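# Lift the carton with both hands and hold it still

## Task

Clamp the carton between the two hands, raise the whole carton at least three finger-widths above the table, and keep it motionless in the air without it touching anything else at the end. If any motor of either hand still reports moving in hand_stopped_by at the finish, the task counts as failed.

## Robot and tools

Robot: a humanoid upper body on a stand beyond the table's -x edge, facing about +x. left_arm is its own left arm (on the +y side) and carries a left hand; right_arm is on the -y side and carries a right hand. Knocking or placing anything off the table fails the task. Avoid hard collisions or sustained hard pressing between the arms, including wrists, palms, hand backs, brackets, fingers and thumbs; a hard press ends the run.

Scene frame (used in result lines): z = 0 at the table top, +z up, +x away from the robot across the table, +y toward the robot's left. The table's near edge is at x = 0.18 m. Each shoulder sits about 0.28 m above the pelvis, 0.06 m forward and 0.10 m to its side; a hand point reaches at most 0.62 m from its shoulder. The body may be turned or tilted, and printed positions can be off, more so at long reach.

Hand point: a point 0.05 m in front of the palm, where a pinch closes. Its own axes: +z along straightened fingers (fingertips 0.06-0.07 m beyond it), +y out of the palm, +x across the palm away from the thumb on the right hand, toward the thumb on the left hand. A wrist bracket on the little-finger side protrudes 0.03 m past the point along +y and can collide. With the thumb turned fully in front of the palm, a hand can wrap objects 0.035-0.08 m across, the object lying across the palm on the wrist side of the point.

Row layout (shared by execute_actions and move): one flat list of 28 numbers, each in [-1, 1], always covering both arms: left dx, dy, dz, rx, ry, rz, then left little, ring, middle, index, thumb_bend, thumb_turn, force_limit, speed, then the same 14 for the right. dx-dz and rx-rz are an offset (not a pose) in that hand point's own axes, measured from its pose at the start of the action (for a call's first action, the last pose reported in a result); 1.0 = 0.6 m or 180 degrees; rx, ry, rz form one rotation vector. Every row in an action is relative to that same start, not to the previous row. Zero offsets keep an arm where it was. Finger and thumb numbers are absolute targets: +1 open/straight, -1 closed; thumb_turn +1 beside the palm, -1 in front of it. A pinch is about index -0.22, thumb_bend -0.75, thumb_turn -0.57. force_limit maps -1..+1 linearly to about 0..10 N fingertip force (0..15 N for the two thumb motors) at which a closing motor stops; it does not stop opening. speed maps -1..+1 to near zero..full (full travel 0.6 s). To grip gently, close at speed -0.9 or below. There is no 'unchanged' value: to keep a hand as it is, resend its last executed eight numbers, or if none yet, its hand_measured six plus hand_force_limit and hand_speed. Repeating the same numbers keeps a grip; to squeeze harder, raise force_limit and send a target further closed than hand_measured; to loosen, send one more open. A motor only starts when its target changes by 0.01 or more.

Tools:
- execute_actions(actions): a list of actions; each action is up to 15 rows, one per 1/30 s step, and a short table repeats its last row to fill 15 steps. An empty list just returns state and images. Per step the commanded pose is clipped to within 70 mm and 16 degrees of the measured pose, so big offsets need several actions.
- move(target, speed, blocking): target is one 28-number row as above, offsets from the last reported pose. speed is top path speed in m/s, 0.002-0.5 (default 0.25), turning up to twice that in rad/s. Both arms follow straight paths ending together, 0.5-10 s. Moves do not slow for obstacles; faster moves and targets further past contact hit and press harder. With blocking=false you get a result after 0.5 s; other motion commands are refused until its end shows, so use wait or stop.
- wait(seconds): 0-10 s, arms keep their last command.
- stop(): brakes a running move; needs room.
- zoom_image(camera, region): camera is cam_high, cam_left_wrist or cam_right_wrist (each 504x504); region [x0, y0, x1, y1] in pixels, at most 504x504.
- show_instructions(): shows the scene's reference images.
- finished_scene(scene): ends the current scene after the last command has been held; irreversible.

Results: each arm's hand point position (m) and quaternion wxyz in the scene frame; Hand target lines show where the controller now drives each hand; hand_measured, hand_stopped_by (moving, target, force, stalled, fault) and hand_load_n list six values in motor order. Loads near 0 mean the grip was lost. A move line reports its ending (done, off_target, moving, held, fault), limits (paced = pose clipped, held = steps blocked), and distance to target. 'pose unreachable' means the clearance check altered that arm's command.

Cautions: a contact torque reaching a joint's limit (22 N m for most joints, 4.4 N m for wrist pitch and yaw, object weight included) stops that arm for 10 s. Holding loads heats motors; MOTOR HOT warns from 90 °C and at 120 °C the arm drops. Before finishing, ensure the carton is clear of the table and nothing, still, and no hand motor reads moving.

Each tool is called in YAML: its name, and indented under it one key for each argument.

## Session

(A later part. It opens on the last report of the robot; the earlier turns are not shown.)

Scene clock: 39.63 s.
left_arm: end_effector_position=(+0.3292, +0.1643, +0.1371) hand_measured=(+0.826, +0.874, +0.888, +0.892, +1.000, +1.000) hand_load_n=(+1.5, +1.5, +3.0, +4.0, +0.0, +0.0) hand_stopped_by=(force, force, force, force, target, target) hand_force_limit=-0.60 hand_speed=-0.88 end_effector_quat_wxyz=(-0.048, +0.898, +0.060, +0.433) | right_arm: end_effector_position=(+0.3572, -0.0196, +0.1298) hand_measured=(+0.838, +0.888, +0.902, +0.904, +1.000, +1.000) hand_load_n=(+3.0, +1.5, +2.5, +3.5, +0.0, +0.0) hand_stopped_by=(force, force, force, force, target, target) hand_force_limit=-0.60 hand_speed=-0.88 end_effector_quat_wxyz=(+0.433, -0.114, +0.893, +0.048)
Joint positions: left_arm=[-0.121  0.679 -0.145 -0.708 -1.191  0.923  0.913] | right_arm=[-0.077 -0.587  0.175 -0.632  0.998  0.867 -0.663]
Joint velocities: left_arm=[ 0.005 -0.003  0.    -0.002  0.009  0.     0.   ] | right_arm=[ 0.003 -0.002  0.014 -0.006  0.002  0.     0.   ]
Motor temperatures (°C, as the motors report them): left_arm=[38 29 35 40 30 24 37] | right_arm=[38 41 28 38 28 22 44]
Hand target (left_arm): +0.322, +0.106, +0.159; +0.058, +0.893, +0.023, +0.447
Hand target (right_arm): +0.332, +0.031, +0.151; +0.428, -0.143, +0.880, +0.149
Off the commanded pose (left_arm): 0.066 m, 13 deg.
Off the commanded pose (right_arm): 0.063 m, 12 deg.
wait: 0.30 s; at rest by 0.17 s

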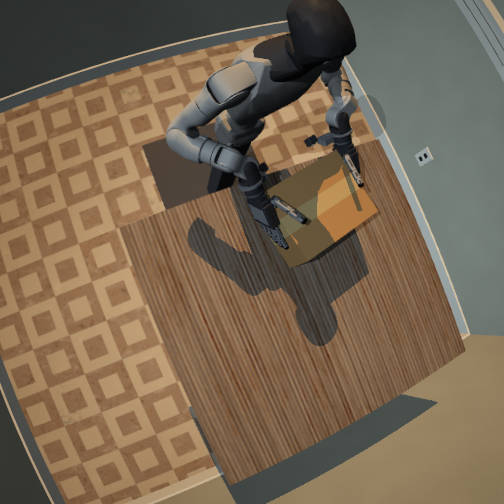

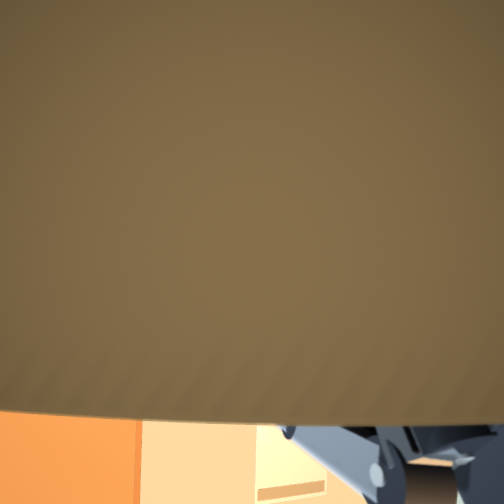

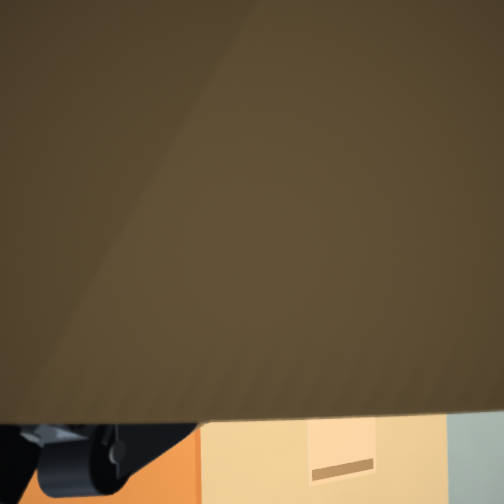

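execute_actions:
  actions:
    - [[0.0172,0.102,-0.0368,-0.0715,0.0075,-0.0091,0.5,0.55,0.55,0.55,1,1,-0.6,-0.88,-0.0177,0.099,-0.0311,-0.066,-0.0075,0.0116,0.5,0.55,0.55,0.55,1,1,-0.6,-0.88],[0.018,0.102,-0.037,-0.0715,0.0079,-0.0093,0.5,0.55,0.55,0.55,1,1,-0.6,-0.88,-0.0185,0.0991,-0.0313,-0.0661,-0.0079,0.0118,0.5,0.55,0.55,0.55,1,1,-0.6,-0.88],[0.0188,0.102,-0.0372,-0.0715,0.0083,-0.0094,0.5,0.55,0.55,0.55,1,1,-0.6,-0.88,-0.0193,0.0992,-0.0315,-0.0662,-0.0083,0.0119,0.5,0.55,0.55,0.55,1,1,-0.6,-0.88],[0.0196,0.102,-0.0374,-0.0715,0.0087,-0.0096,0.5,0.55,0.55,0.55,1,1,-0.6,-0.88,-0.0201,0.0993,-0.0317,-0.0663,-0.0087,0.0121,0.5,0.55,0.55,0.55,1,1,-0.6,-0.88],[0.0204,0.102,-0.0376,-0.0715,0.0091,-0.0097,0.5,0.55,0.55,0.55,1,1,-0.6,-0.88,-0.0209,0.0994,-0.0319,-0.0664,-0.0091,0.0122,0.5,0.55,0.55,0.55,1,1,-0.6,-0.88],[0.0212,0.102,-0.0378,-0.0715,0.0095,-0.0099,0.5,0.55,0.55,0.55,1,1,-0.6,-0.88,-0.0217,0.0995,-0.0321,-0.0665,-0.0095,0.0124,0.5,0.55,0.55,0.55,1,1,-0.6,-0.88],[0.022,0.102,-0.038,-0.0715,0.0099,-0.01,0.5,0.55,0.55,0.55,1,1,-0.6,-0.88,-0.0225,0.0996,-0.0323,-0.0666,-0.0099,0.0125,0.5,0.55,0.55,0.55,1,1,-0.6,-0.88],[0.0228,0.102,-0.0382,-0.0715,0.0103,-0.0102,0.5,0.55,0.55,0.55,1,1,-0.6,-0.88,-0.0233,0.0997,-0.0325,-0.0667,-0.0103,0.0127,0.5,0.55,0.55,0.55,1,1,-0.6,-0.88],[0.0236,0.102,-0.0384,-0.0715,0.0107,-0.0103,0.5,0.55,0.55,0.55,1,1,-0.6,-0.88,-0.0241,0.0998,-0.0327,-0.0668,-0.0107,0.0128,0.5,0.55,0.55,0.55,1,1,-0.6,-0.88],[0.0244,0.102,-0.0385,-0.0715,0.0111,-0.0105,0.5,0.55,0.55,0.55,1,1,-0.6,-0.88,-0.0249,0.0999,-0.0329,-0.0669,-0.0111,0.013,0.5,0.55,0.55,0.55,1,1,-0.6,-0.88],[0.0252,0.102,-0.0387,-0.0715,0.0115,-0.0107,0.5,0.55,0.55,0.55,1,1,-0.6,-0.88,-0.0257,0.1,-0.0331,-0.067,-0.0115,0.0132,0.5,0.55,0.55,0.55,1,1,-0.6,-0.88],[0.026,0.102,-0.0389,-0.0715,0.012,-0.0109,0.5,0.55,0.55,0.55,1,1,-0.6,-0.88,-0.0265,0.1,-0.0333,-0.067,-0.012,0.0134,0.5,0.55,0.55,0.55,1,1,-0.6,-0.88],[0.0268,0.102,-0.039,-0.0715,0.0125,-0.011,0.5,0.55,0.55,0.55,1,1,-0.6,-0.88,-0.0273,0.1,-0.0335,-0.067,-0.0125,0.0135,0.5,0.55,0.55,0.55,1,1,-0.6,-0.88]]

wait:
  seconds: 0.25

Scene clock: 100.83 s.
left_arm: end_effector_position=(+0.3318, +0.1641, +0.1430) hand_measured=(+0.826, +0.874, +0.888, +0.892, +1.000, +1.000) hand_load_n=(+2.0, +1.5, +2.5, +3.0, +0.0, +0.0) hand_stopped_by=(force, force, force, force, target, target) hand_force_limit=-0.60 hand_speed=-0.88 end_effector_quat_wxyz=(-0.044, +0.893, +0.066, +0.442) | right_arm: end_effector_position=(+0.3574, -0.0204, +0.1301) hand_measured=(+0.838, +0.888, +0.902, +0.904, +1.000, +1.000) hand_load_n=(+3.0, +1.5, +2.0, +3.0, +0.0, +0.0) hand_stopped_by=(force, force, force, force, target, target) hand_force_limit=-0.60 hand_speed=-0.88 end_effector_quat_wxyz=(+0.434, -0.112, +0.893, +0.047)
Joint positions: left_arm=[-0.123  0.671 -0.14  -0.715 -1.19   0.911  0.916] | right_arm=[-0.074 -0.584  0.173 -0.635  0.996  0.867 -0.665]
Joint velocities: left_arm=[-0.189 -0.109  0.196 -0.279  0.063 -0.344  0.001] | right_arm=[ 0.043 -0.005 -0.069 -0.046 -0.035 -0.031 -0.023]
Motor temperatures (°C, as the motors report them): left_arm=[41 29 35 48 31 26 58] | right_arm=[41 41 29 46 29 23 65]
Hand target (left_arm): +0.325, +0.106, +0.164; +0.058, +0.888, +0.024, +0.455
Hand target (right_arm): +0.334, +0.032, +0.157; +0.435, -0.141, +0.876, +0.152
Off the commanded pose (left_arm): 0.065 m, 13 deg.
Off the commanded pose (right_arm): 0.066 m, 13 deg.

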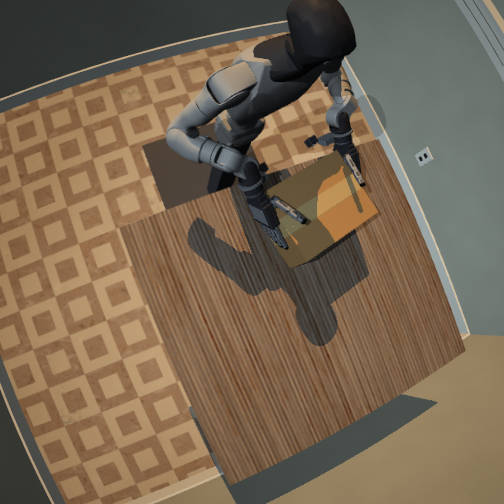

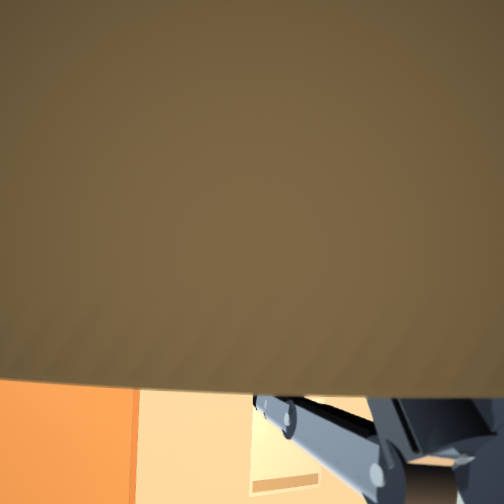

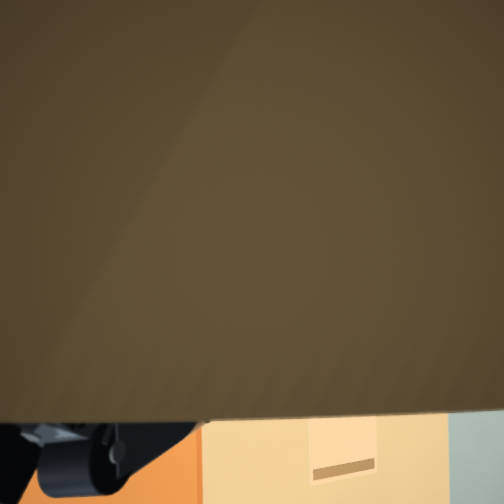

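Scene clock: 101.10 s.
left_arm: end_effector_position=(+0.3404, +0.1637, +0.1619) hand_measured=(+0.828, +0.874, +0.888, +0.892, +1.000, +1.000) hand_load_n=(+10.5, +0.5, +2.5, +1.5, +0.0, +0.0) hand_stopped_by=(force, force, force, force, target, target) hand_force_limit=-0.60 hand_speed=-0.88 end_effector_quat_wxyz=(-0.045, +0.879, +0.067, +0.470) | right_arm: end_effector_position=(+0.3611, -0.0215, +0.1350) hand_measured=(+0.838, +0.888, +0.902, +0.906, +1.000, +1.000) hand_load_n=(+5.5, +4.0, +4.0, +3.5, +0.0, +0.0) hand_stopped_by=(force, force, force, force, target, target) hand_force_limit=-0.60 hand_speed=-0.88 end_effector_quat_wxyz=(+0.443, -0.107, +0.889, +0.045)
Joint positions: left_arm=[-0.151  0.669 -0.131 -0.737 -1.178  0.899  0.917] | right_arm=[-0.078 -0.581  0.167 -0.639  0.99   0.86  -0.671]
Joint velocities: left_arm=[-0.002 -0.008  0.011  0.003 -0.006  0.    -0.008] | right_arm=[-0.002 -0.012  0.011  0.003 -0.008  0.021  0.   ]
Motor temperatures (°C, as the motors report them): left_arm=[41 29 35 48 31 26 58] | right_arm=[41 41 29 46 29 23 65]
Hand target (left_arm): +0.325, +0.106, +0.164; +0.058, +0.888, +0.024, +0.455
Hand target (right_arm): +0.334, +0.032, +0.157; +0.435, -0.141, +0.876, +0.152
Off the commanded pose (left_arm): 0.063 m, 13 deg.
Off the commanded pose (right_arm): 0.067 m, 13 deg.
wait: 0.27 s; no rest

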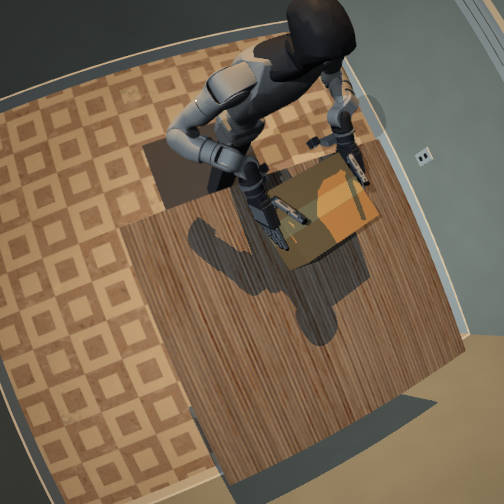

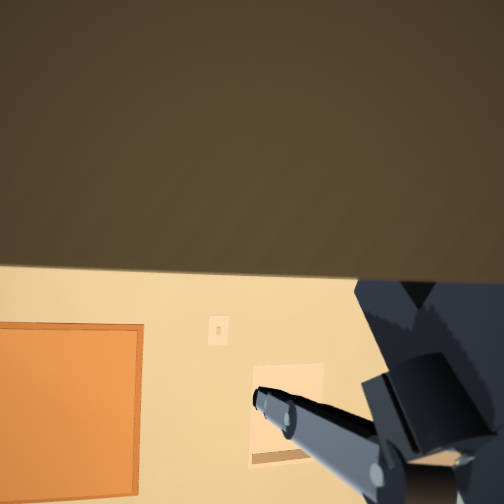

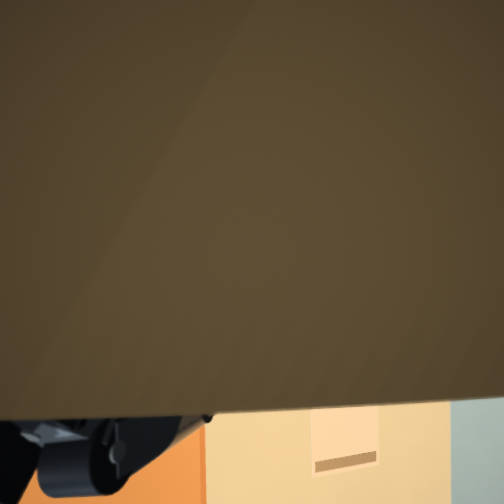

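zoom_image:
  camera: "cam_high"
  region: [200, 100, 420, 300]

execute_actions:
  actions:
    - [[-0.017,0.098,-0.028,-0.07,-0.014,-0.011,0.5,0.55,0.55,0.55,1,1,-0.6,-0.88,-0.014,0.098,-0.032,-0.066,-0.005,0.013,0.5,0.55,0.55,0.55,1,1,-0.6,-0.88],[-0.016,0.094,-0.027,-0.067,-0.013,-0.0105,0.5,0.55,0.55,0.55,1,1,-0.6,-0.88,-0.011,0.094,-0.030,-0.063,-0.003,0.012,0.5,0.55,0.55,0.55,1,1,-0.6,-0.88],[-0.015,0.089,-0.0255,-0.063,-0.0125,-0.010,0.5,0.55,0.55,0.55,1,1,-0.6,-0.88,-0.008,0.089,-0.028,-0.06,-0.001,0.011,0.5,0.55,0.55,0.55,1,1,-0.6,-0.88],[-0.014,0.083,-0.024,-0.059,-0.012,-0.009,0.5,0.55,0.55,0.55,1,1,-0.6,-0.88,-0.005,0.083,-0.026,-0.056,0.001,0.010,0.5,0.55,0.55,0.55,1,1,-0.6,-0.88],[-0.013,0.076,-0.022,-0.054,-0.011,-0.008,0.5,0.55,0.55,0.55,1,1,-0.6,-0.88,-0.002,0.076,-0.0235,-0.051,0.003,0.009,0.5,0.55,0.55,0.55,1,1,-0.6,-0.88],[-0.012,0.068,-0.02,-0.048,-0.010,-0.007,0.5,0.55,0.55,0.55,1,1,-0.6,-0.88,0.001,0.068,-0.021,-0.046,0.004,0.008,0.5,0.55,0.55,0.55,1,1,-0.6,-0.88],[-0.011,0.06,-0.0175,-0.042,-0.009,-0.006,0.5,0.55,0.55,0.55,1,1,-0.6,-0.88,0.004,0.06,-0.018,-0.04,0.005,0.007,0.5,0.55,0.55,0.55,1,1,-0.6,-0.88],[-0.009,0.051,-0.015,-0.036,-0.008,-0.005,0.5,0.55,0.55,0.55,1,1,-0.6,-0.88,0.006,0.051,-0.0155,-0.034,0.006,0.006,0.5,0.55,0.55,0.55,1,1,-0.6,-0.88],[-0.008,0.042,-0.012,-0.03,-0.007,-0.004,0.5,0.55,0.55,0.55,1,1,-0.6,-0.88,0.008,0.042,-0.013,-0.028,0.006,0.005,0.5,0.55,0.55,0.55,1,1,-0.6,-0.88],[-0.006,0.033,-0.01,-0.024,-0.005,-0.003,0.5,0.55,0.55,0.55,1,1,-0.6,-0.88,0.009,0.033,-0.010,-0.022,0.006,0.004,0.5,0.55,0.55,0.55,1,1,-0.6,-0.88],[-0.005,0.024,-0.007,-0.017,-0.004,-0.002,0.5,0.55,0.55,0.55,1,1,-0.6,-0.88,0.01,0.024,-0.007,-0.016,0.006,0.003,0.5,0.55,0.55,0.55,1,1,-0.6,-0.88],[-0.003,0.015,-0.005,-0.011,-0.002,-0.001,0.5,0.55,0.55,0.55,1,1,-0.6,-0.88,0.01,0.015,-0.005,-0.01,0.006,0.002,0.5,0.55,0.55,0.55,1,1,-0.6,-0.88],[-0.002,0.007,-0.002,-0.005,-0.001,0,0.95,0.95,0.95,0.95,1,1,-0.6,-0.5,0.01,0.007,-0.002,-0.005,0.006,0.001,0.95,0.95,0.95,0.95,1,1,-0.6,-0.5],[0,0,0,0,0,0,0.95,0.95,0.95,0.95,1,1,-0.6,-0.5,0.01,0,0,0,0.006,0,0.95,0.95,0.95,0.95,1,1,-0.6,-0.5],[0,-0.005,0,0,0,0,0.95,0.95,0.95,0.95,1,1,-0.6,-0.5,0.01,-0.005,0,0,0.006,0,0.95,0.95,0.95,0.95,1,1,-0.6,-0.5]]

wait:
  seconds: 0.3

Region (200, 100, 420, 300) of cam_high's 504x504 image, scaled by 2.291, with more detail than that image has; it fills the top 458 rows of this view, and the rest is white.

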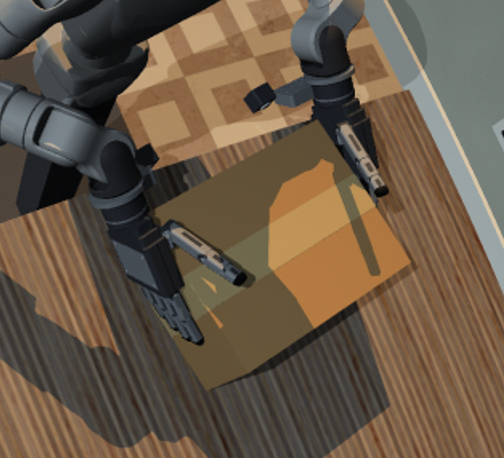

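Scene clock: 103.07 s.
left_arm: end_effector_position=(+0.3402, +0.1652, +0.1604) hand_measured=(+0.826, +0.874, +0.888, +0.892, +1.000, +1.000) hand_load_n=(+2.5, +0.0, +0.0, +0.0, +0.0, +0.0) hand_stopped_by=(moving, moving, moving, moving, target, target) hand_force_limit=-0.60 hand_speed=-0.50 end_effector_quat_wxyz=(-0.050, +0.880, +0.066, +0.469) | right_arm: end_effector_position=(+0.3601, -0.0209, +0.1351) hand_measured=(+0.838, +0.888, +0.902, +0.904, +1.000, +1.000) hand_load_n=(+0.0, +0.0, +0.5, +1.0, +0.0, +0.0) hand_stopped_by=(moving, moving, moving, moving, target, target) hand_force_limit=-0.60 hand_speed=-0.50 end_effector_quat_wxyz=(+0.442, -0.106, +0.889, +0.045)
Joint positions: left_arm=[-0.151  0.667 -0.13  -0.736 -1.173  0.907  0.922] | right_arm=[-0.075 -0.576  0.167 -0.645  0.991  0.863 -0.676]
Joint velocities: left_arm=[ 0.002  0.005  0.012 -0.005 -0.012 -0.045 -0.173] | right_arm=[0.057 0.    0.002 0.025 0.091 0.06  0.061]
Motor temperatures (°C, as the motors report them): left_arm=[41 29 35 48 31 26 58] | right_arm=[41 41 29 46 29 24 66]
Hand target (left_arm): +0.340, +0.167, +0.162; -0.045, +0.879, +0.067, +0.470
Hand target (right_arm): +0.358, -0.025, +0.130; +0.434, -0.107, +0.893, +0.043
Off the commanded pose (left_arm): 0.002 m, 1 deg.
Off the commanded pose (right_arm): 0.007 m, 1 deg.

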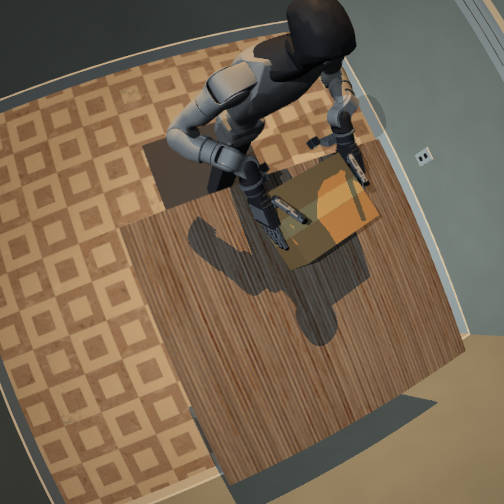

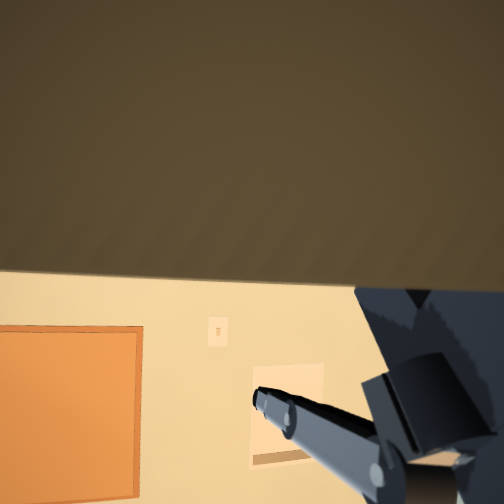

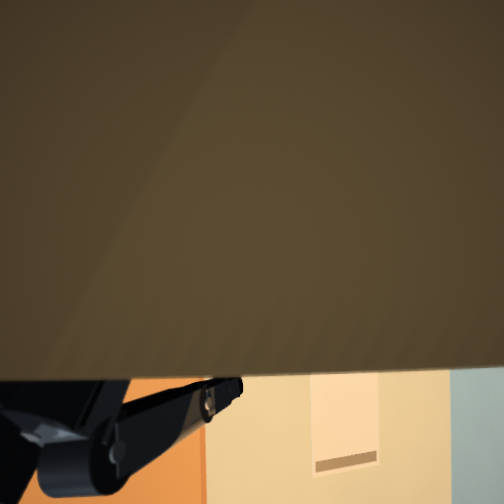

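Scene clock: 103.37 s.
left_arm: end_effector_position=(+0.3404, +0.1668, +0.1621) hand_measured=(+0.950, +0.950, +0.950, +0.950, +1.000, +1.000) hand_load_n=(+0.0, +0.0, +0.0, +0.0, +0.0, +0.0) hand_stopped_by=(target, target, target, target, target, target) hand_force_limit=-0.60 hand_speed=-0.50 end_effector_quat_wxyz=(-0.047, +0.879, +0.066, +0.471) | right_arm: end_effector_position=(+0.3588, -0.0252, +0.1310) hand_measured=(+0.950, +0.950, +0.950, +0.950, +1.000, +1.000) hand_load_n=(+0.0, +0.0, +0.0, +0.0, +0.0, +0.0) hand_stopped_by=(target, target, target, target, target, target) hand_force_limit=-0.60 hand_speed=-0.50 end_effector_quat_wxyz=(+0.436, -0.107, +0.892, +0.042)
Joint positions: left_arm=[-0.146  0.676 -0.118 -0.736 -1.174  0.902  0.905] | right_arm=[-0.065 -0.589  0.159 -0.638  0.994  0.863 -0.664]
Joint velocities: left_arm=[ 0.     0.006  0.011  0.    -0.009  0.     0.   ] | right_arm=[ 0.008  0.    -0.008  0.002 -0.003  0.     0.   ]
Motor temperatures (°C, as the motors report them): left_arm=[41 29 35 48 31 26 58] | right_arm=[41 41 29 46 29 23 65]
Hand target (left_arm): +0.340, +0.167, +0.162; -0.045, +0.879, +0.067, +0.470
Hand target (right_arm): +0.358, -0.025, +0.130; +0.434, -0.107, +0.893, +0.043
Off the commanded pose (left_arm): 0.000 m, 0 deg.
Off the commanded pose (right_arm): 0.001 m, 0 deg.
wait: 0.30 s; no rest

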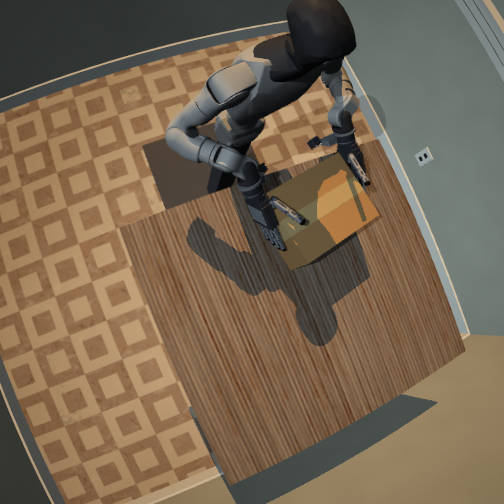

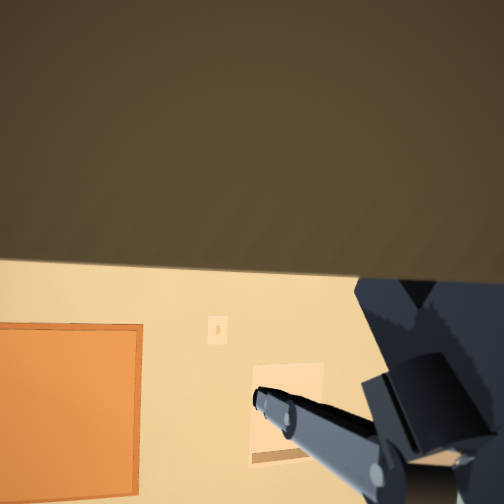

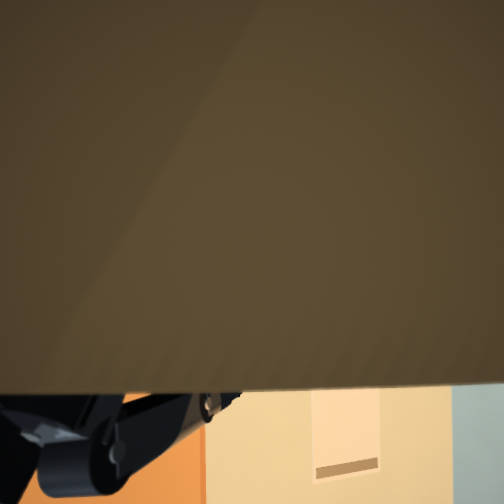

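move:
  target: [-0.0183,-0.0148,0.0428,0,-0.027,-0.004,0.86,0.9,0.92,0.93,1,1,-0.6,-0.5,-0.027,-0.0105,0.0348,0,0.003,0.003,0.86,0.9,0.92,0.93,1,1,-0.6,-0.5]
  speed: 0.08

zoom_image:
  camera: "cam_high"
  region: [200, 100, 420, 300]

Scene clock: 107.13 s.
left_arm: end_effector_position=(+0.3541, +0.1796, +0.1397) hand_measured=(+0.860, +0.900, +0.920, +0.930, +1.000, +1.000) hand_load_n=(+0.0, +0.0, +0.0, +0.0, +0.0, +0.0) hand_stopped_by=(target, target, target, target, target, target) hand_force_limit=-0.60 hand_speed=-0.50 end_effector_quat_wxyz=(-0.043, +0.896, +0.077, +0.435) | right_arm: end_effector_position=(+0.3863, -0.0254, +0.1321) hand_measured=(+0.860, +0.900, +0.920, +0.930, +1.000, +1.000) hand_load_n=(+0.0, +0.0, +0.0, +0.0, +0.0, +0.0) hand_stopped_by=(target, target, target, target, target, target) hand_force_limit=-0.60 hand_speed=-0.50 end_effector_quat_wxyz=(+0.434, -0.103, +0.894, +0.043)
Joint positions: left_arm=[-0.223  0.678 -0.114 -0.575 -1.204  0.926  0.854] | right_arm=[-0.197 -0.587  0.146 -0.508  1.025  0.889 -0.642]
Joint velocities: left_arm=[ 0.006  0.003 -0.008  0.    -0.002  0.002 -0.001] | right_arm=[-0.002 -0.008  0.011  0.005  0.017  0.     0.   ]
Motor temperatures (°C, as the motors report them): left_arm=[40 29 35 47 31 25 52] | right_arm=[40 41 29 44 29 23 57]
Hand target (left_arm): +0.354, +0.180, +0.140; -0.041, +0.897, +0.076, +0.434
Hand target (right_arm): +0.386, -0.025, +0.132; +0.432, -0.103, +0.895, +0.046
Off the commanded pose (left_arm): 0.001 m, 0 deg.
Off the commanded pose (right_arm): 0.001 m, 0 deg.
move: done

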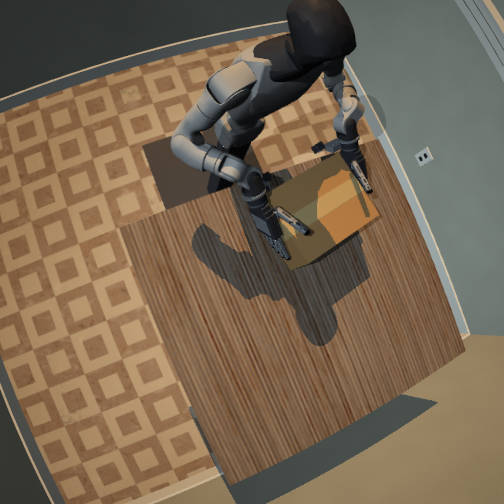

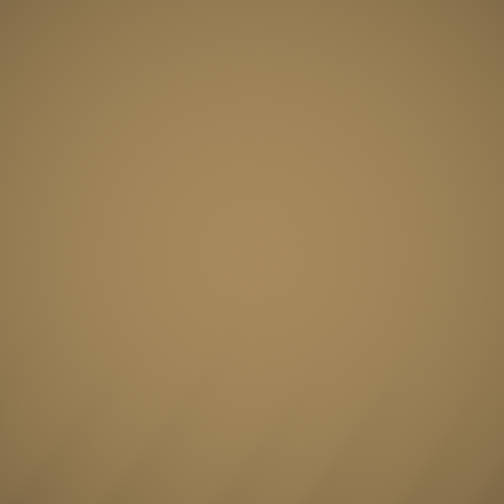

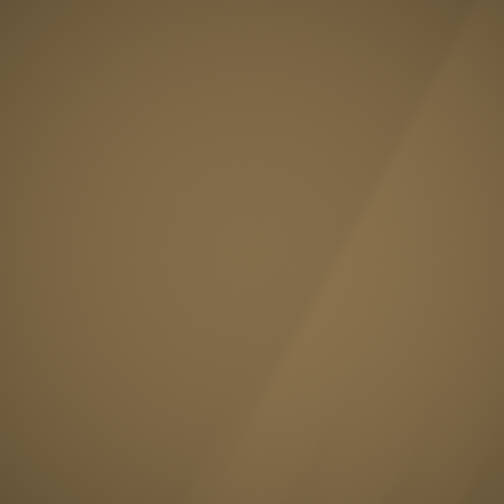

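Region (200, 100, 420, 300) of cam_high's 504x504 image, scaled by 2.291, with more detail than that image has; it fills the top 458 rows of this view, and the rest is white.

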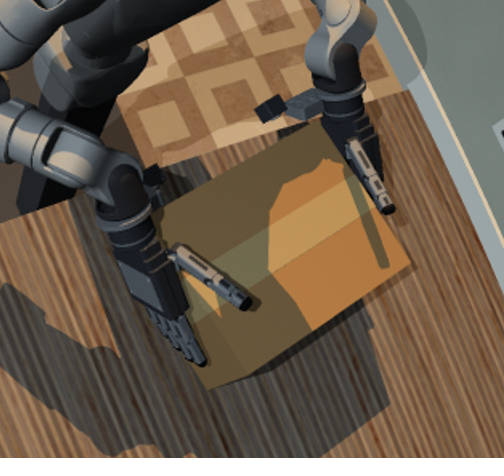

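execute_actions:
  actions:
    - [[0,0.001,0,0,0,0,0.86,0.9,0.92,0.93,1,1,-0.75,-0.88,0,0.001,0,0,0,0,0.86,0.9,0.92,0.93,1,1,-0.75,-0.88],[0,0.003,0,0,0,0,0.86,0.9,0.92,0.93,1,1,-0.75,-0.88,0,0.003,0,0,0,0,0.86,0.9,0.92,0.93,1,1,-0.75,-0.88],[-0.0003,0.0055,0.0003,0,0,0,0.86,0.9,0.92,0.93,1,1,-0.75,-0.88,0.0003,0.0055,0.0003,0,0,0,0.86,0.9,0.92,0.93,1,1,-0.75,-0.88],[-0.0006,0.008,0.0005,0,0,0,0.86,0.9,0.92,0.93,1,1,-0.75,-0.88,0.0006,0.008,0.0005,0,0,0,0.86,0.9,0.92,0.93,1,1,-0.75,-0.88],[-0.0009,0.0105,0.0007,0,0,0,0.86,0.9,0.92,0.93,1,1,-0.75,-0.88,0.0009,0.0105,0.0007,0,0,0,0.86,0.9,0.92,0.93,1,1,-0.75,-0.88],[-0.0012,0.0125,0.001,0,0,0,0.86,0.9,0.92,0.93,1,1,-0.75,-0.88,0.0012,0.0125,0.001,0,0,0,0.86,0.9,0.92,0.93,1,1,-0.75,-0.88],[-0.0013,0.0145,0.001,0,0,0,0.86,0.9,0.92,0.93,1,1,-0.75,-0.88,0.0013,0.0145,0.001,0,0,0,0.86,0.9,0.92,0.93,1,1,-0.75,-0.88],[-0.0013,0.0163,0.001,0,0,0,0.86,0.9,0.92,0.93,1,1,-0.75,-0.88,0.0013,0.0163,0.001,0,0,0,0.86,0.9,0.92,0.93,1,1,-0.75,-0.88],[-0.0013,0.018,0.001,0,0,0,0.86,0.9,0.92,0.93,1,1,-0.75,-0.88,0.0013,0.018,0.001,0,0,0,0.86,0.9,0.92,0.93,1,1,-0.75,-0.88],[-0.0014,0.020,0.0005,-0.0013,0,0,0.86,0.9,0.92,0.93,1,1,-0.75,-0.88,0.0014,0.020,0.0005,-0.0013,0,0,0.86,0.9,0.92,0.93,1,1,-0.75,-0.88],[-0.0015,0.0225,-0.0002,-0.003,0,0,0.86,0.9,0.92,0.93,1,1,-0.75,-0.88,0.0015,0.0225,0,-0.003,0,0,0.86,0.9,0.92,0.93,1,1,-0.75,-0.88],[-0.0017,0.0255,-0.001,-0.005,0,0,0.86,0.9,0.92,0.93,1,1,-0.75,-0.88,0.0016,0.0255,-0.0008,-0.0048,0,0.0004,0.86,0.9,0.92,0.93,1,1,-0.75,-0.88],[-0.0019,0.029,-0.002,-0.007,-0.0005,0,0.86,0.9,0.92,0.93,1,1,-0.75,-0.88,0.0018,0.029,-0.0017,-0.0068,0.0003,0.0006,0.86,0.9,0.92,0.93,1,1,-0.75,-0.88],[-0.0021,0.0325,-0.003,-0.009,-0.0006,-0.0004,0.86,0.9,0.92,0.93,1,1,-0.75,-0.88,0.002,0.0325,-0.0026,-0.0088,0.0004,0.0009,0.86,0.9,0.92,0.93,1,1,-0.75,-0.88],[-0.0023,0.036,-0.004,-0.0115,-0.0008,-0.0005,0.86,0.9,0.92,0.93,1,1,-0.75,-0.88,0.0021,0.036,-0.0035,-0.011,0.0005,0.0011,0.86,0.9,0.92,0.93,1,1,-0.75,-0.88]]
    - [[-0.0013,0.022,-0.0063,-0.014,-0.001,-0.0007,0.86,0.9,0.92,0.93,1,1,-0.75,-0.88,0.001,0.022,-0.0054,-0.0135,0.0007,0.0013,0.86,0.9,0.92,0.93,1,1,-0.75,-0.88],[-0.0016,0.026,-0.0075,-0.0165,-0.0012,-0.0008,0.86,0.9,0.92,0.93,1,1,-0.75,-0.88,0.0012,0.026,-0.0064,-0.016,0.0008,0.0016,0.86,0.9,0.92,0.93,1,1,-0.75,-0.88],[-0.0018,0.030,-0.0086,-0.019,-0.0014,-0.0009,0.86,0.9,0.92,0.93,1,1,-0.75,-0.88,0.0014,0.030,-0.0074,-0.0185,0.0009,0.0018,0.86,0.9,0.92,0.93,1,1,-0.75,-0.88],[-0.0021,0.034,-0.0098,-0.0216,-0.0015,-0.001,0.86,0.9,0.92,0.93,1,1,-0.75,-0.88,0.0016,0.034,-0.0084,-0.021,0.001,0.0021,0.86,0.9,0.92,0.93,1,1,-0.75,-0.88],[-0.0023,0.038,-0.011,-0.0242,-0.0017,-0.0012,0.86,0.9,0.92,0.93,1,1,-0.75,-0.88,0.0018,0.038,-0.0094,-0.0234,0.0012,0.0023,0.86,0.9,0.92,0.93,1,1,-0.75,-0.88],[-0.0025,0.042,-0.0121,-0.0267,-0.0019,-0.0013,0.86,0.9,0.92,0.93,1,1,-0.75,-0.88,0.0019,0.0418,-0.0103,-0.0258,0.0013,0.0026,0.86,0.9,0.92,0.93,1,1,-0.75,-0.88],[-0.0028,0.046,-0.0132,-0.0293,-0.0021,-0.0014,0.86,0.9,0.92,0.93,1,1,-0.75,-0.88,0.0021,0.0457,-0.0113,-0.0282,0.0014,0.0028,0.86,0.9,0.92,0.93,1,1,-0.75,-0.88],[-0.003,0.050,-0.0144,-0.0318,-0.0023,-0.0015,0.86,0.9,0.92,0.93,1,1,-0.75,-0.88,0.0023,0.0495,-0.0122,-0.0305,0.0015,0.003,0.86,0.9,0.92,0.93,1,1,-0.75,-0.88],[-0.0033,0.054,-0.0155,-0.0344,-0.0025,-0.0016,0.86,0.9,0.92,0.93,1,1,-0.75,-0.88,0.0025,0.0534,-0.0132,-0.033,0.0016,0.0033,0.86,0.9,0.92,0.93,1,1,-0.75,-0.88],[-0.0035,0.058,-0.0167,-0.037,-0.0026,-0.0018,0.86,0.9,0.92,0.93,1,1,-0.75,-0.88,0.0026,0.0573,-0.0141,-0.0353,0.0018,0.0035,0.86,0.9,0.92,0.93,1,1,-0.75,-0.88],[-0.0038,0.062,-0.0178,-0.0395,-0.0028,-0.0019,0.86,0.9,0.92,0.93,1,1,-0.75,-0.88,0.0028,0.0611,-0.015,-0.0377,0.0019,0.0038,0.86,0.9,0.92,0.93,1,1,-0.75,-0.88],[-0.004,0.066,-0.019,-0.042,-0.003,-0.002,0.55,0.55,0.55,0.55,1,1,-0.75,-0.88,0.003,0.065,-0.016,-0.040,0.002,0.004,0.55,0.55,0.55,0.55,1,1,-0.75,-0.88]]

wait:
  seconds: 0.25

Scene clock: 109.43 s.
left_arm: end_effector_position=(+0.3556, +0.1698, +0.1371) hand_measured=(+0.854, +0.894, +0.914, +0.924, +1.000, +1.000) hand_load_n=(+0.5, +0.0, +0.0, +0.0, +0.0, +0.0) hand_stopped_by=(moving, moving, moving, moving, target, target) hand_force_limit=-0.75 hand_speed=-0.88 end_effector_quat_wxyz=(-0.045, +0.897, +0.080, +0.433) | right_arm: end_effector_position=(+0.3840, -0.0159, +0.1302) hand_measured=(+0.854, +0.894, +0.914, +0.924, +1.000, +1.000) hand_load_n=(+0.0, +0.0, +0.0, +0.0, +0.0, +0.0) hand_stopped_by=(moving, moving, moving, moving, target, target) hand_force_limit=-0.75 hand_speed=-0.88 end_effector_quat_wxyz=(+0.434, -0.100, +0.894, +0.042)
Joint positions: left_arm=[-0.243  0.635 -0.157 -0.576 -1.196  0.926  0.913] | right_arm=[-0.209 -0.551  0.183 -0.513  1.018  0.887 -0.692]
Joint velocities: left_arm=[-0.003 -0.005 -0.031 -0.005  0.043  0.     0.028] | right_arm=[-0.002 -0.011  0.002  0.    -0.009 -0.005 -0.003]
Motor temperatures (°C, as the motors report them): left_arm=[40 29 35 46 30 25 49] | right_arm=[40 41 29 43 29 23 54]
Hand target (left_arm): +0.350, +0.130, +0.143; +0.018, +0.900, +0.053, +0.432
Hand target (right_arm): +0.366, +0.018, +0.135; +0.423, -0.123, +0.892, +0.101
Off the commanded pose (left_arm): 0.041 m, 8 deg.
Off the commanded pose (right_arm): 0.040 m, 7 deg.

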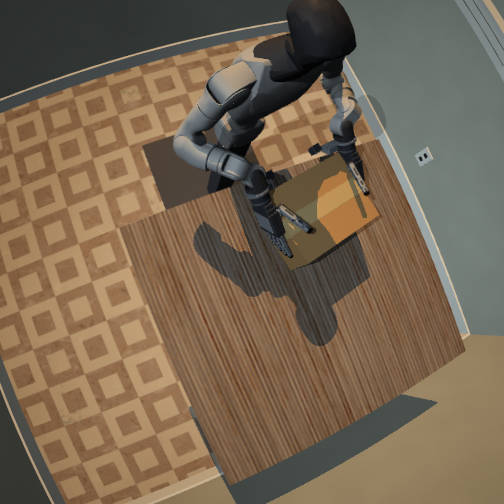

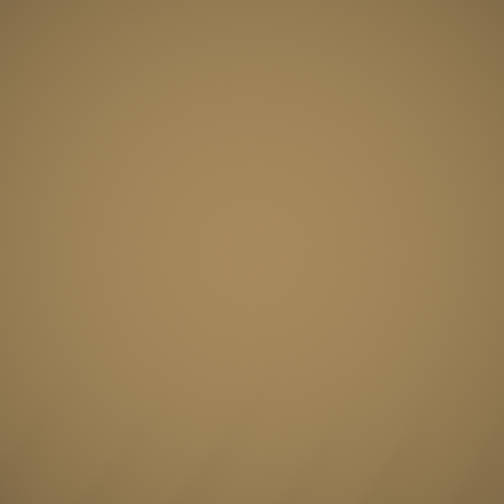

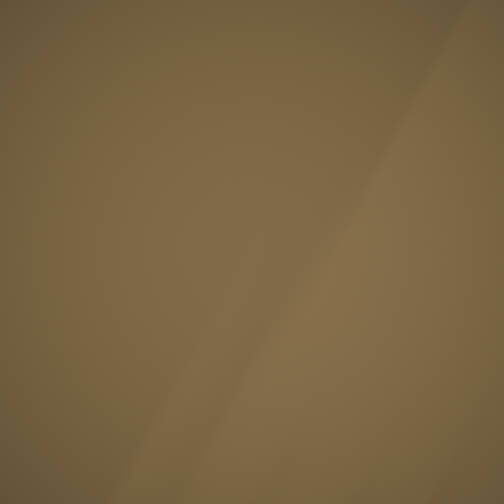

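Scene clock: 109.70 s.
left_arm: end_effector_position=(+0.3557, +0.1699, +0.1369) hand_measured=(+0.848, +0.874, +0.876, +0.872, +1.000, +1.000) hand_load_n=(+0.5, +0.5, +3.0, +1.5, +0.0, +0.0) hand_stopped_by=(force, force, force, force, target, target) hand_force_limit=-0.75 hand_speed=-0.88 end_effector_quat_wxyz=(-0.046, +0.896, +0.080, +0.433) | right_arm: end_effector_position=(+0.3841, -0.0160, +0.1299) hand_measured=(+0.834, +0.862, +0.894, +0.898, +1.000, +1.000) hand_load_n=(+0.5, +2.0, +1.0, +1.0, +0.0, +0.0) hand_stopped_by=(force, force, force, force, target, target) hand_force_limit=-0.75 hand_speed=-0.88 end_effector_quat_wxyz=(+0.435, -0.100, +0.894, +0.040)
Joint positions: left_arm=[-0.244  0.635 -0.159 -0.576 -1.194  0.926  0.916] | right_arm=[-0.209 -0.55   0.185 -0.513  1.014  0.887 -0.693]
Joint velocities: left_arm=[ 0.    -0.003  0.     0.006 -0.003  0.     0.003] | right_arm=[ 0.008  0.006  0.009  0.    -0.008  0.     0.   ]
Motor temperatures (°C, as the motors report them): left_arm=[40 29 35 46 30 25 49] | right_arm=[40 41 29 43 29 23 53]
Hand target (left_arm): +0.350, +0.130, +0.143; +0.018, +0.900, +0.053, +0.432
Hand target (right_arm): +0.366, +0.018, +0.135; +0.423, -0.123, +0.892, +0.101
Off the commanded pose (left_arm): 0.042 m, 8 deg.
Off the commanded pose (right_arm): 0.040 m, 8 deg.
wait: 0.27 s; no rest

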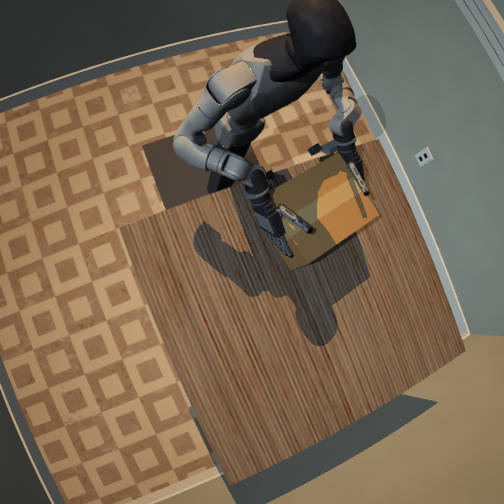

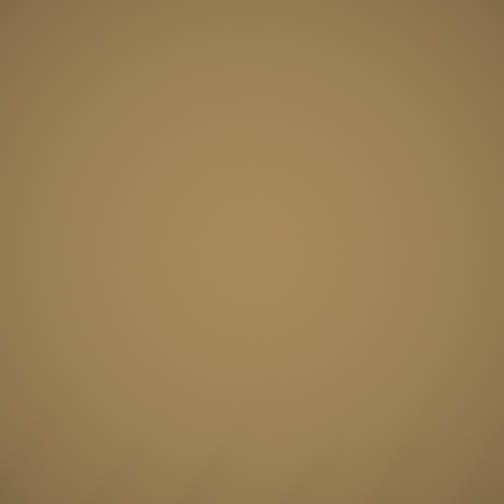

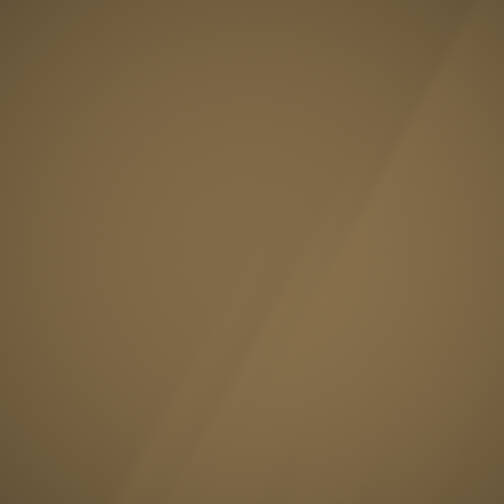

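execute_actions:
  actions:
    - [[-0.0025,0.069,-0.0208,-0.0443,-0.0027,-0.0022,0.55,0.55,0.55,0.55,1,1,-0.75,-0.88,0.0015,0.068,-0.0177,-0.0423,0.0017,0.0043,0.55,0.55,0.55,0.55,1,1,-0.75,-0.88],[-0.002,0.072,-0.022,-0.0462,-0.0023,-0.0025,0.55,0.55,0.55,0.55,1,1,-0.75,-0.88,0.001,0.071,-0.0187,-0.0441,0.0013,0.0047,0.55,0.55,0.55,0.55,1,1,-0.75,-0.88],[-0.0013,0.075,-0.0231,-0.0482,-0.0018,-0.0028,0.55,0.55,0.55,0.55,1,1,-0.75,-0.88,0.0003,0.074,-0.0197,-0.046,0.0009,0.0051,0.55,0.55,0.55,0.55,1,1,-0.75,-0.88],[-0.0005,0.078,-0.0243,-0.0501,-0.0013,-0.0031,0.55,0.55,0.55,0.55,1,1,-0.75,-0.88,-0.0005,0.077,-0.0207,-0.0479,0.0005,0.0055,0.55,0.55,0.55,0.55,1,1,-0.75,-0.88],[0.0003,0.081,-0.0254,-0.052,-0.0008,-0.0034,0.55,0.55,0.55,0.55,1,1,-0.75,-0.88,-0.0013,0.08,-0.0217,-0.0498,0.0001,0.0059,0.55,0.55,0.55,0.55,1,1,-0.75,-0.88],[0.0011,0.084,-0.0266,-0.054,-0.0003,-0.0037,0.55,0.55,0.55,0.55,1,1,-0.75,-0.88,-0.0021,0.083,-0.0227,-0.0517,-0.0003,0.0063,0.55,0.55,0.55,0.55,1,1,-0.75,-0.88],[0.0019,0.087,-0.0277,-0.0559,0.0002,-0.004,0.55,0.55,0.55,0.55,1,1,-0.75,-0.88,-0.0029,0.0858,-0.0236,-0.0535,-0.0007,0.0067,0.55,0.55,0.55,0.55,1,1,-0.75,-0.88],[0.0027,0.09,-0.0289,-0.0578,0.0007,-0.0043,0.55,0.55,0.55,0.55,1,1,-0.75,-0.88,-0.0037,0.0886,-0.0245,-0.0553,-0.0011,0.0071,0.55,0.55,0.55,0.55,1,1,-0.75,-0.88],[0.0035,0.093,-0.03,-0.0598,0.0012,-0.0046,0.55,0.55,0.55,0.55,1,1,-0.75,-0.88,-0.0045,0.0914,-0.0255,-0.0571,-0.0014,0.0074,0.55,0.55,0.55,0.55,1,1,-0.75,-0.88],[0.0043,0.096,-0.0312,-0.0617,0.0016,-0.0048,0.55,0.55,0.55,0.55,1,1,-0.75,-0.88,-0.0053,0.094,-0.0264,-0.0588,-0.0017,0.0077,0.55,0.55,0.55,0.55,1,1,-0.75,-0.88],[0.005,0.098,-0.032,-0.063,0.002,-0.005,0.55,0.55,0.55,0.55,1,1,-0.75,-0.88,-0.006,0.096,-0.027,-0.06,-0.002,0.008,0.55,0.55,0.55,0.55,1,1,-0.75,-0.88]]
    - [[0.0044,0.098,-0.0328,-0.063,0.002,-0.005,0.55,0.55,0.55,0.55,1,1,-0.75,-0.88,-0.0054,0.096,-0.0278,-0.06,-0.002,0.008,0.55,0.55,0.55,0.55,1,1,-0.75,-0.88],[0.0034,0.098,-0.0341,-0.063,0.002,-0.005,0.55,0.55,0.55,0.55,1,1,-0.75,-0.88,-0.0044,0.096,-0.0291,-0.06,-0.002,0.008,0.55,0.55,0.55,0.55,1,1,-0.75,-0.88],[0.0021,0.098,-0.0357,-0.063,0.002,-0.005,0.55,0.55,0.55,0.55,1,1,-0.75,-0.88,-0.0031,0.096,-0.0307,-0.06,-0.002,0.008,0.55,0.55,0.55,0.55,1,1,-0.75,-0.88],[0.0007,0.098,-0.0375,-0.063,0.002,-0.005,0.55,0.55,0.55,0.55,1,1,-0.75,-0.88,-0.0017,0.096,-0.0325,-0.06,-0.002,0.008,0.55,0.55,0.55,0.55,1,1,-0.75,-0.88],[-0.0008,0.098,-0.0393,-0.063,0.002,-0.005,0.55,0.55,0.55,0.55,1,1,-0.75,-0.88,-0.0002,0.096,-0.0343,-0.06,-0.002,0.008,0.55,0.55,0.55,0.55,1,1,-0.75,-0.88],[-0.0024,0.098,-0.0414,-0.063,0.002,-0.005,0.55,0.55,0.55,0.55,1,1,-0.75,-0.88,0.0014,0.096,-0.0364,-0.06,-0.002,0.008,0.55,0.55,0.55,0.55,1,1,-0.75,-0.88],[-0.0041,0.098,-0.0435,-0.063,0.002,-0.005,0.55,0.55,0.55,0.55,1,1,-0.75,-0.88,0.0031,0.096,-0.0385,-0.06,-0.002,0.008,0.55,0.55,0.55,0.55,1,1,-0.75,-0.88],[-0.0057,0.098,-0.0456,-0.063,0.002,-0.005,0.55,0.55,0.55,0.55,1,1,-0.75,-0.88,0.0047,0.096,-0.0406,-0.06,-0.002,0.008,0.55,0.55,0.55,0.55,1,1,-0.75,-0.88],[-0.0074,0.098,-0.0477,-0.063,0.002,-0.005,0.55,0.55,0.55,0.55,1,1,-0.75,-0.88,0.0064,0.096,-0.0427,-0.06,-0.002,0.008,0.55,0.55,0.55,0.55,1,1,-0.75,-0.88],[-0.009,0.098,-0.0498,-0.063,0.002,-0.005,0.55,0.55,0.55,0.55,1,1,-0.75,-0.88,0.008,0.096,-0.0448,-0.06,-0.002,0.008,0.55,0.55,0.55,0.55,1,1,-0.75,-0.88],[-0.0107,0.098,-0.0519,-0.063,0.002,-0.005,0.55,0.55,0.55,0.55,1,1,-0.75,-0.88,0.0097,0.096,-0.0469,-0.06,-0.002,0.008,0.55,0.55,0.55,0.55,1,1,-0.75,-0.88],[-0.0123,0.098,-0.054,-0.063,0.002,-0.005,0.55,0.55,0.55,0.55,1,1,-0.75,-0.88,0.0113,0.096,-0.049,-0.06,-0.002,0.008,0.55,0.55,0.55,0.55,1,1,-0.75,-0.88],[-0.0138,0.098,-0.0558,-0.063,0.002,-0.005,0.55,0.55,0.55,0.55,1,1,-0.75,-0.88,0.0128,0.096,-0.0508,-0.06,-0.002,0.008,0.55,0.55,0.55,0.55,1,1,-0.75,-0.88],[-0.0149,0.098,-0.0572,-0.063,0.002,-0.005,0.55,0.55,0.55,0.55,1,1,-0.75,-0.88,0.0139,0.096,-0.0522,-0.06,-0.002,0.008,0.55,0.55,0.55,0.55,1,1,-0.75,-0.88],[-0.0157,0.098,-0.0582,-0.063,0.002,-0.005,0.55,0.55,0.55,0.55,1,1,-0.75,-0.88,0.0147,0.096,-0.0532,-0.06,-0.002,0.008,0.55,0.55,0.55,0.55,1,1,-0.75,-0.88]]

wait:
  seconds: 0.3

Scene clock: 111.70 s.
left_arm: end_effector_position=(+0.3420, +0.1657, +0.1361) hand_measured=(+0.848, +0.874, +0.874, +0.872, +1.000, +1.000) hand_load_n=(+0.0, +0.0, +0.0, +0.0, +0.0, +0.0) hand_stopped_by=(force, force, force, force, target, target) hand_force_limit=-0.75 hand_speed=-0.88 end_effector_quat_wxyz=(-0.051, +0.894, +0.086, +0.436) | right_arm: end_effector_position=(+0.3718, -0.0201, +0.1299) hand_measured=(+0.834, +0.862, +0.894, +0.898, +1.000, +1.000) hand_load_n=(+0.0, +0.5, +0.0, +0.0, +0.0, -0.5) hand_stopped_by=(force, force, force, force, target, target) hand_force_limit=-0.75 hand_speed=-0.88 end_effector_quat_wxyz=(+0.440, -0.092, +0.892, +0.036)
Joint positions: left_arm=[-0.17   0.617 -0.169 -0.654 -1.17   0.91   0.955] | right_arm=[-0.128 -0.542  0.188 -0.583  0.984  0.861 -0.711]
Joint velocities: left_arm=[ 0.199 -0.006  0.005 -0.198  0.032 -0.019  0.052] | right_arm=[ 0.213 -0.011  0.    -0.186 -0.034 -0.027 -0.023]
Motor temperatures (°C, as the motors report them): left_arm=[40 29 35 46 30 25 48] | right_arm=[40 41 29 43 29 23 53]
Hand target (left_arm): +0.332, +0.109, +0.151; +0.043, +0.895, +0.046, +0.442
Hand target (right_arm): +0.342, +0.030, +0.143; +0.427, -0.128, +0.886, +0.128
Off the commanded pose (left_arm): 0.062 m, 12 deg.
Off the commanded pose (right_arm): 0.063 m, 12 deg.

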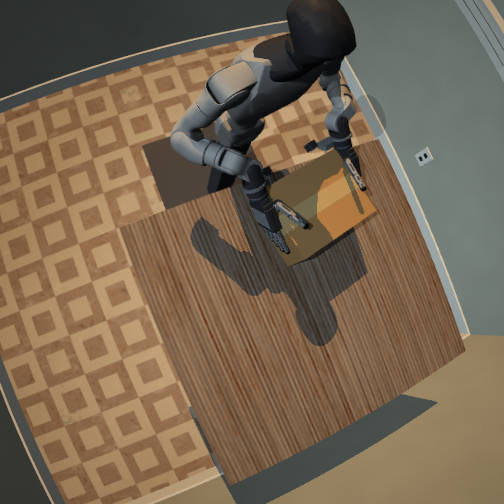

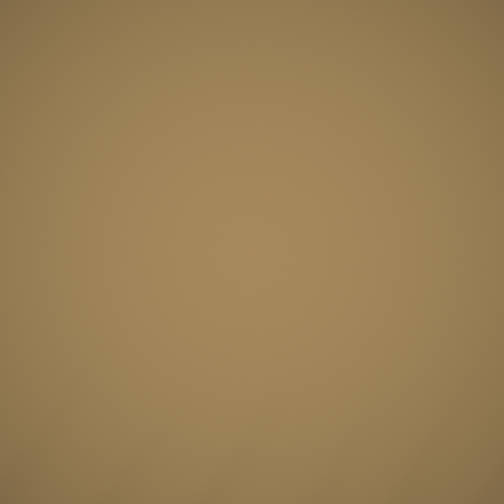

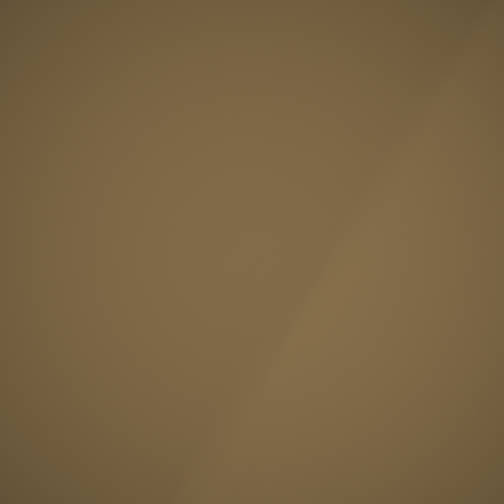

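Scene clock: 112.00 s.
left_arm: end_effector_position=(+0.3396, +0.1651, +0.1360) hand_measured=(+0.848, +0.874, +0.874, +0.872, +1.000, +1.000) hand_load_n=(+0.0, +0.0, +0.0, +0.0, +0.0, +0.0) hand_stopped_by=(force, force, force, force, target, target) hand_force_limit=-0.75 hand_speed=-0.88 end_effector_quat_wxyz=(-0.051, +0.895, +0.086, +0.436) | right_arm: end_effector_position=(+0.3694, -0.0207, +0.1298) hand_measured=(+0.834, +0.862, +0.894, +0.898, +1.000, +1.000) hand_load_n=(+0.0, +0.0, +0.0, +0.0, +0.0, -0.5) hand_stopped_by=(force, force, force, force, target, target) hand_force_limit=-0.75 hand_speed=-0.88 end_effector_quat_wxyz=(+0.440, -0.092, +0.892, +0.035)
Joint positions: left_arm=[-0.158  0.617 -0.17  -0.666 -1.168  0.909  0.958] | right_arm=[-0.116 -0.544  0.188 -0.595  0.981  0.859 -0.712]
Joint velocities: left_arm=[-0.003  0.009  0.012  0.009 -0.02   0.     0.   ] | right_arm=[-0.011 -0.012  0.002  0.003  0.     0.     0.   ]
Motor temperatures (°C, as the motors report them): left_arm=[40 29 35 46 30 25 48] | right_arm=[40 41 29 43 29 23 53]
Hand target (left_arm): +0.332, +0.109, +0.151; +0.043, +0.895, +0.046, +0.442
Hand target (right_arm): +0.342, +0.030, +0.143; +0.427, -0.128, +0.886, +0.128
Off the commanded pose (left_arm): 0.061 m, 12 deg.
Off the commanded pose (right_arm): 0.062 m, 12 deg.
wait: 0.30 s; at rest by 0.20 s

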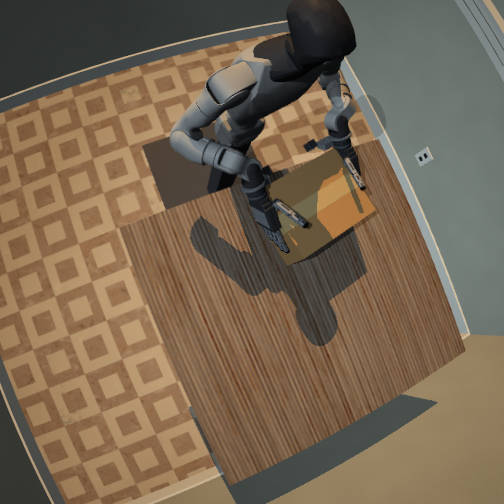

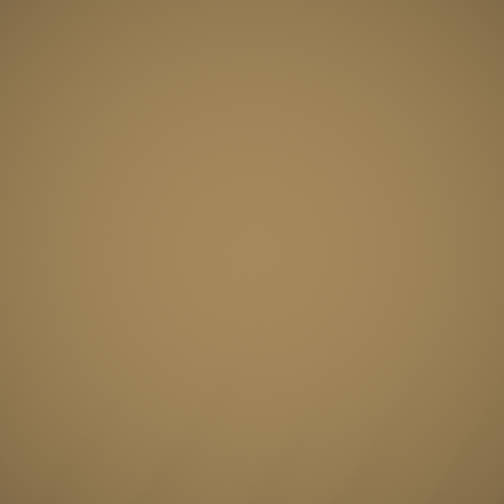

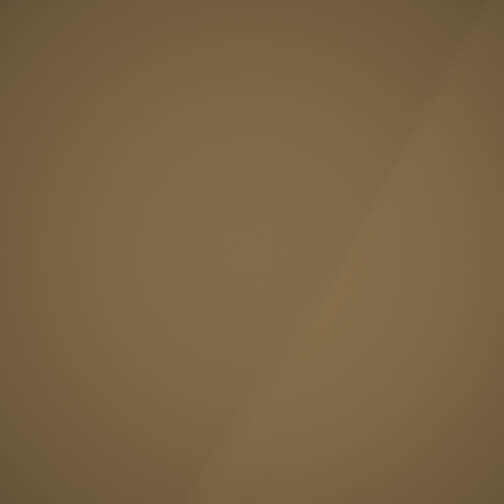

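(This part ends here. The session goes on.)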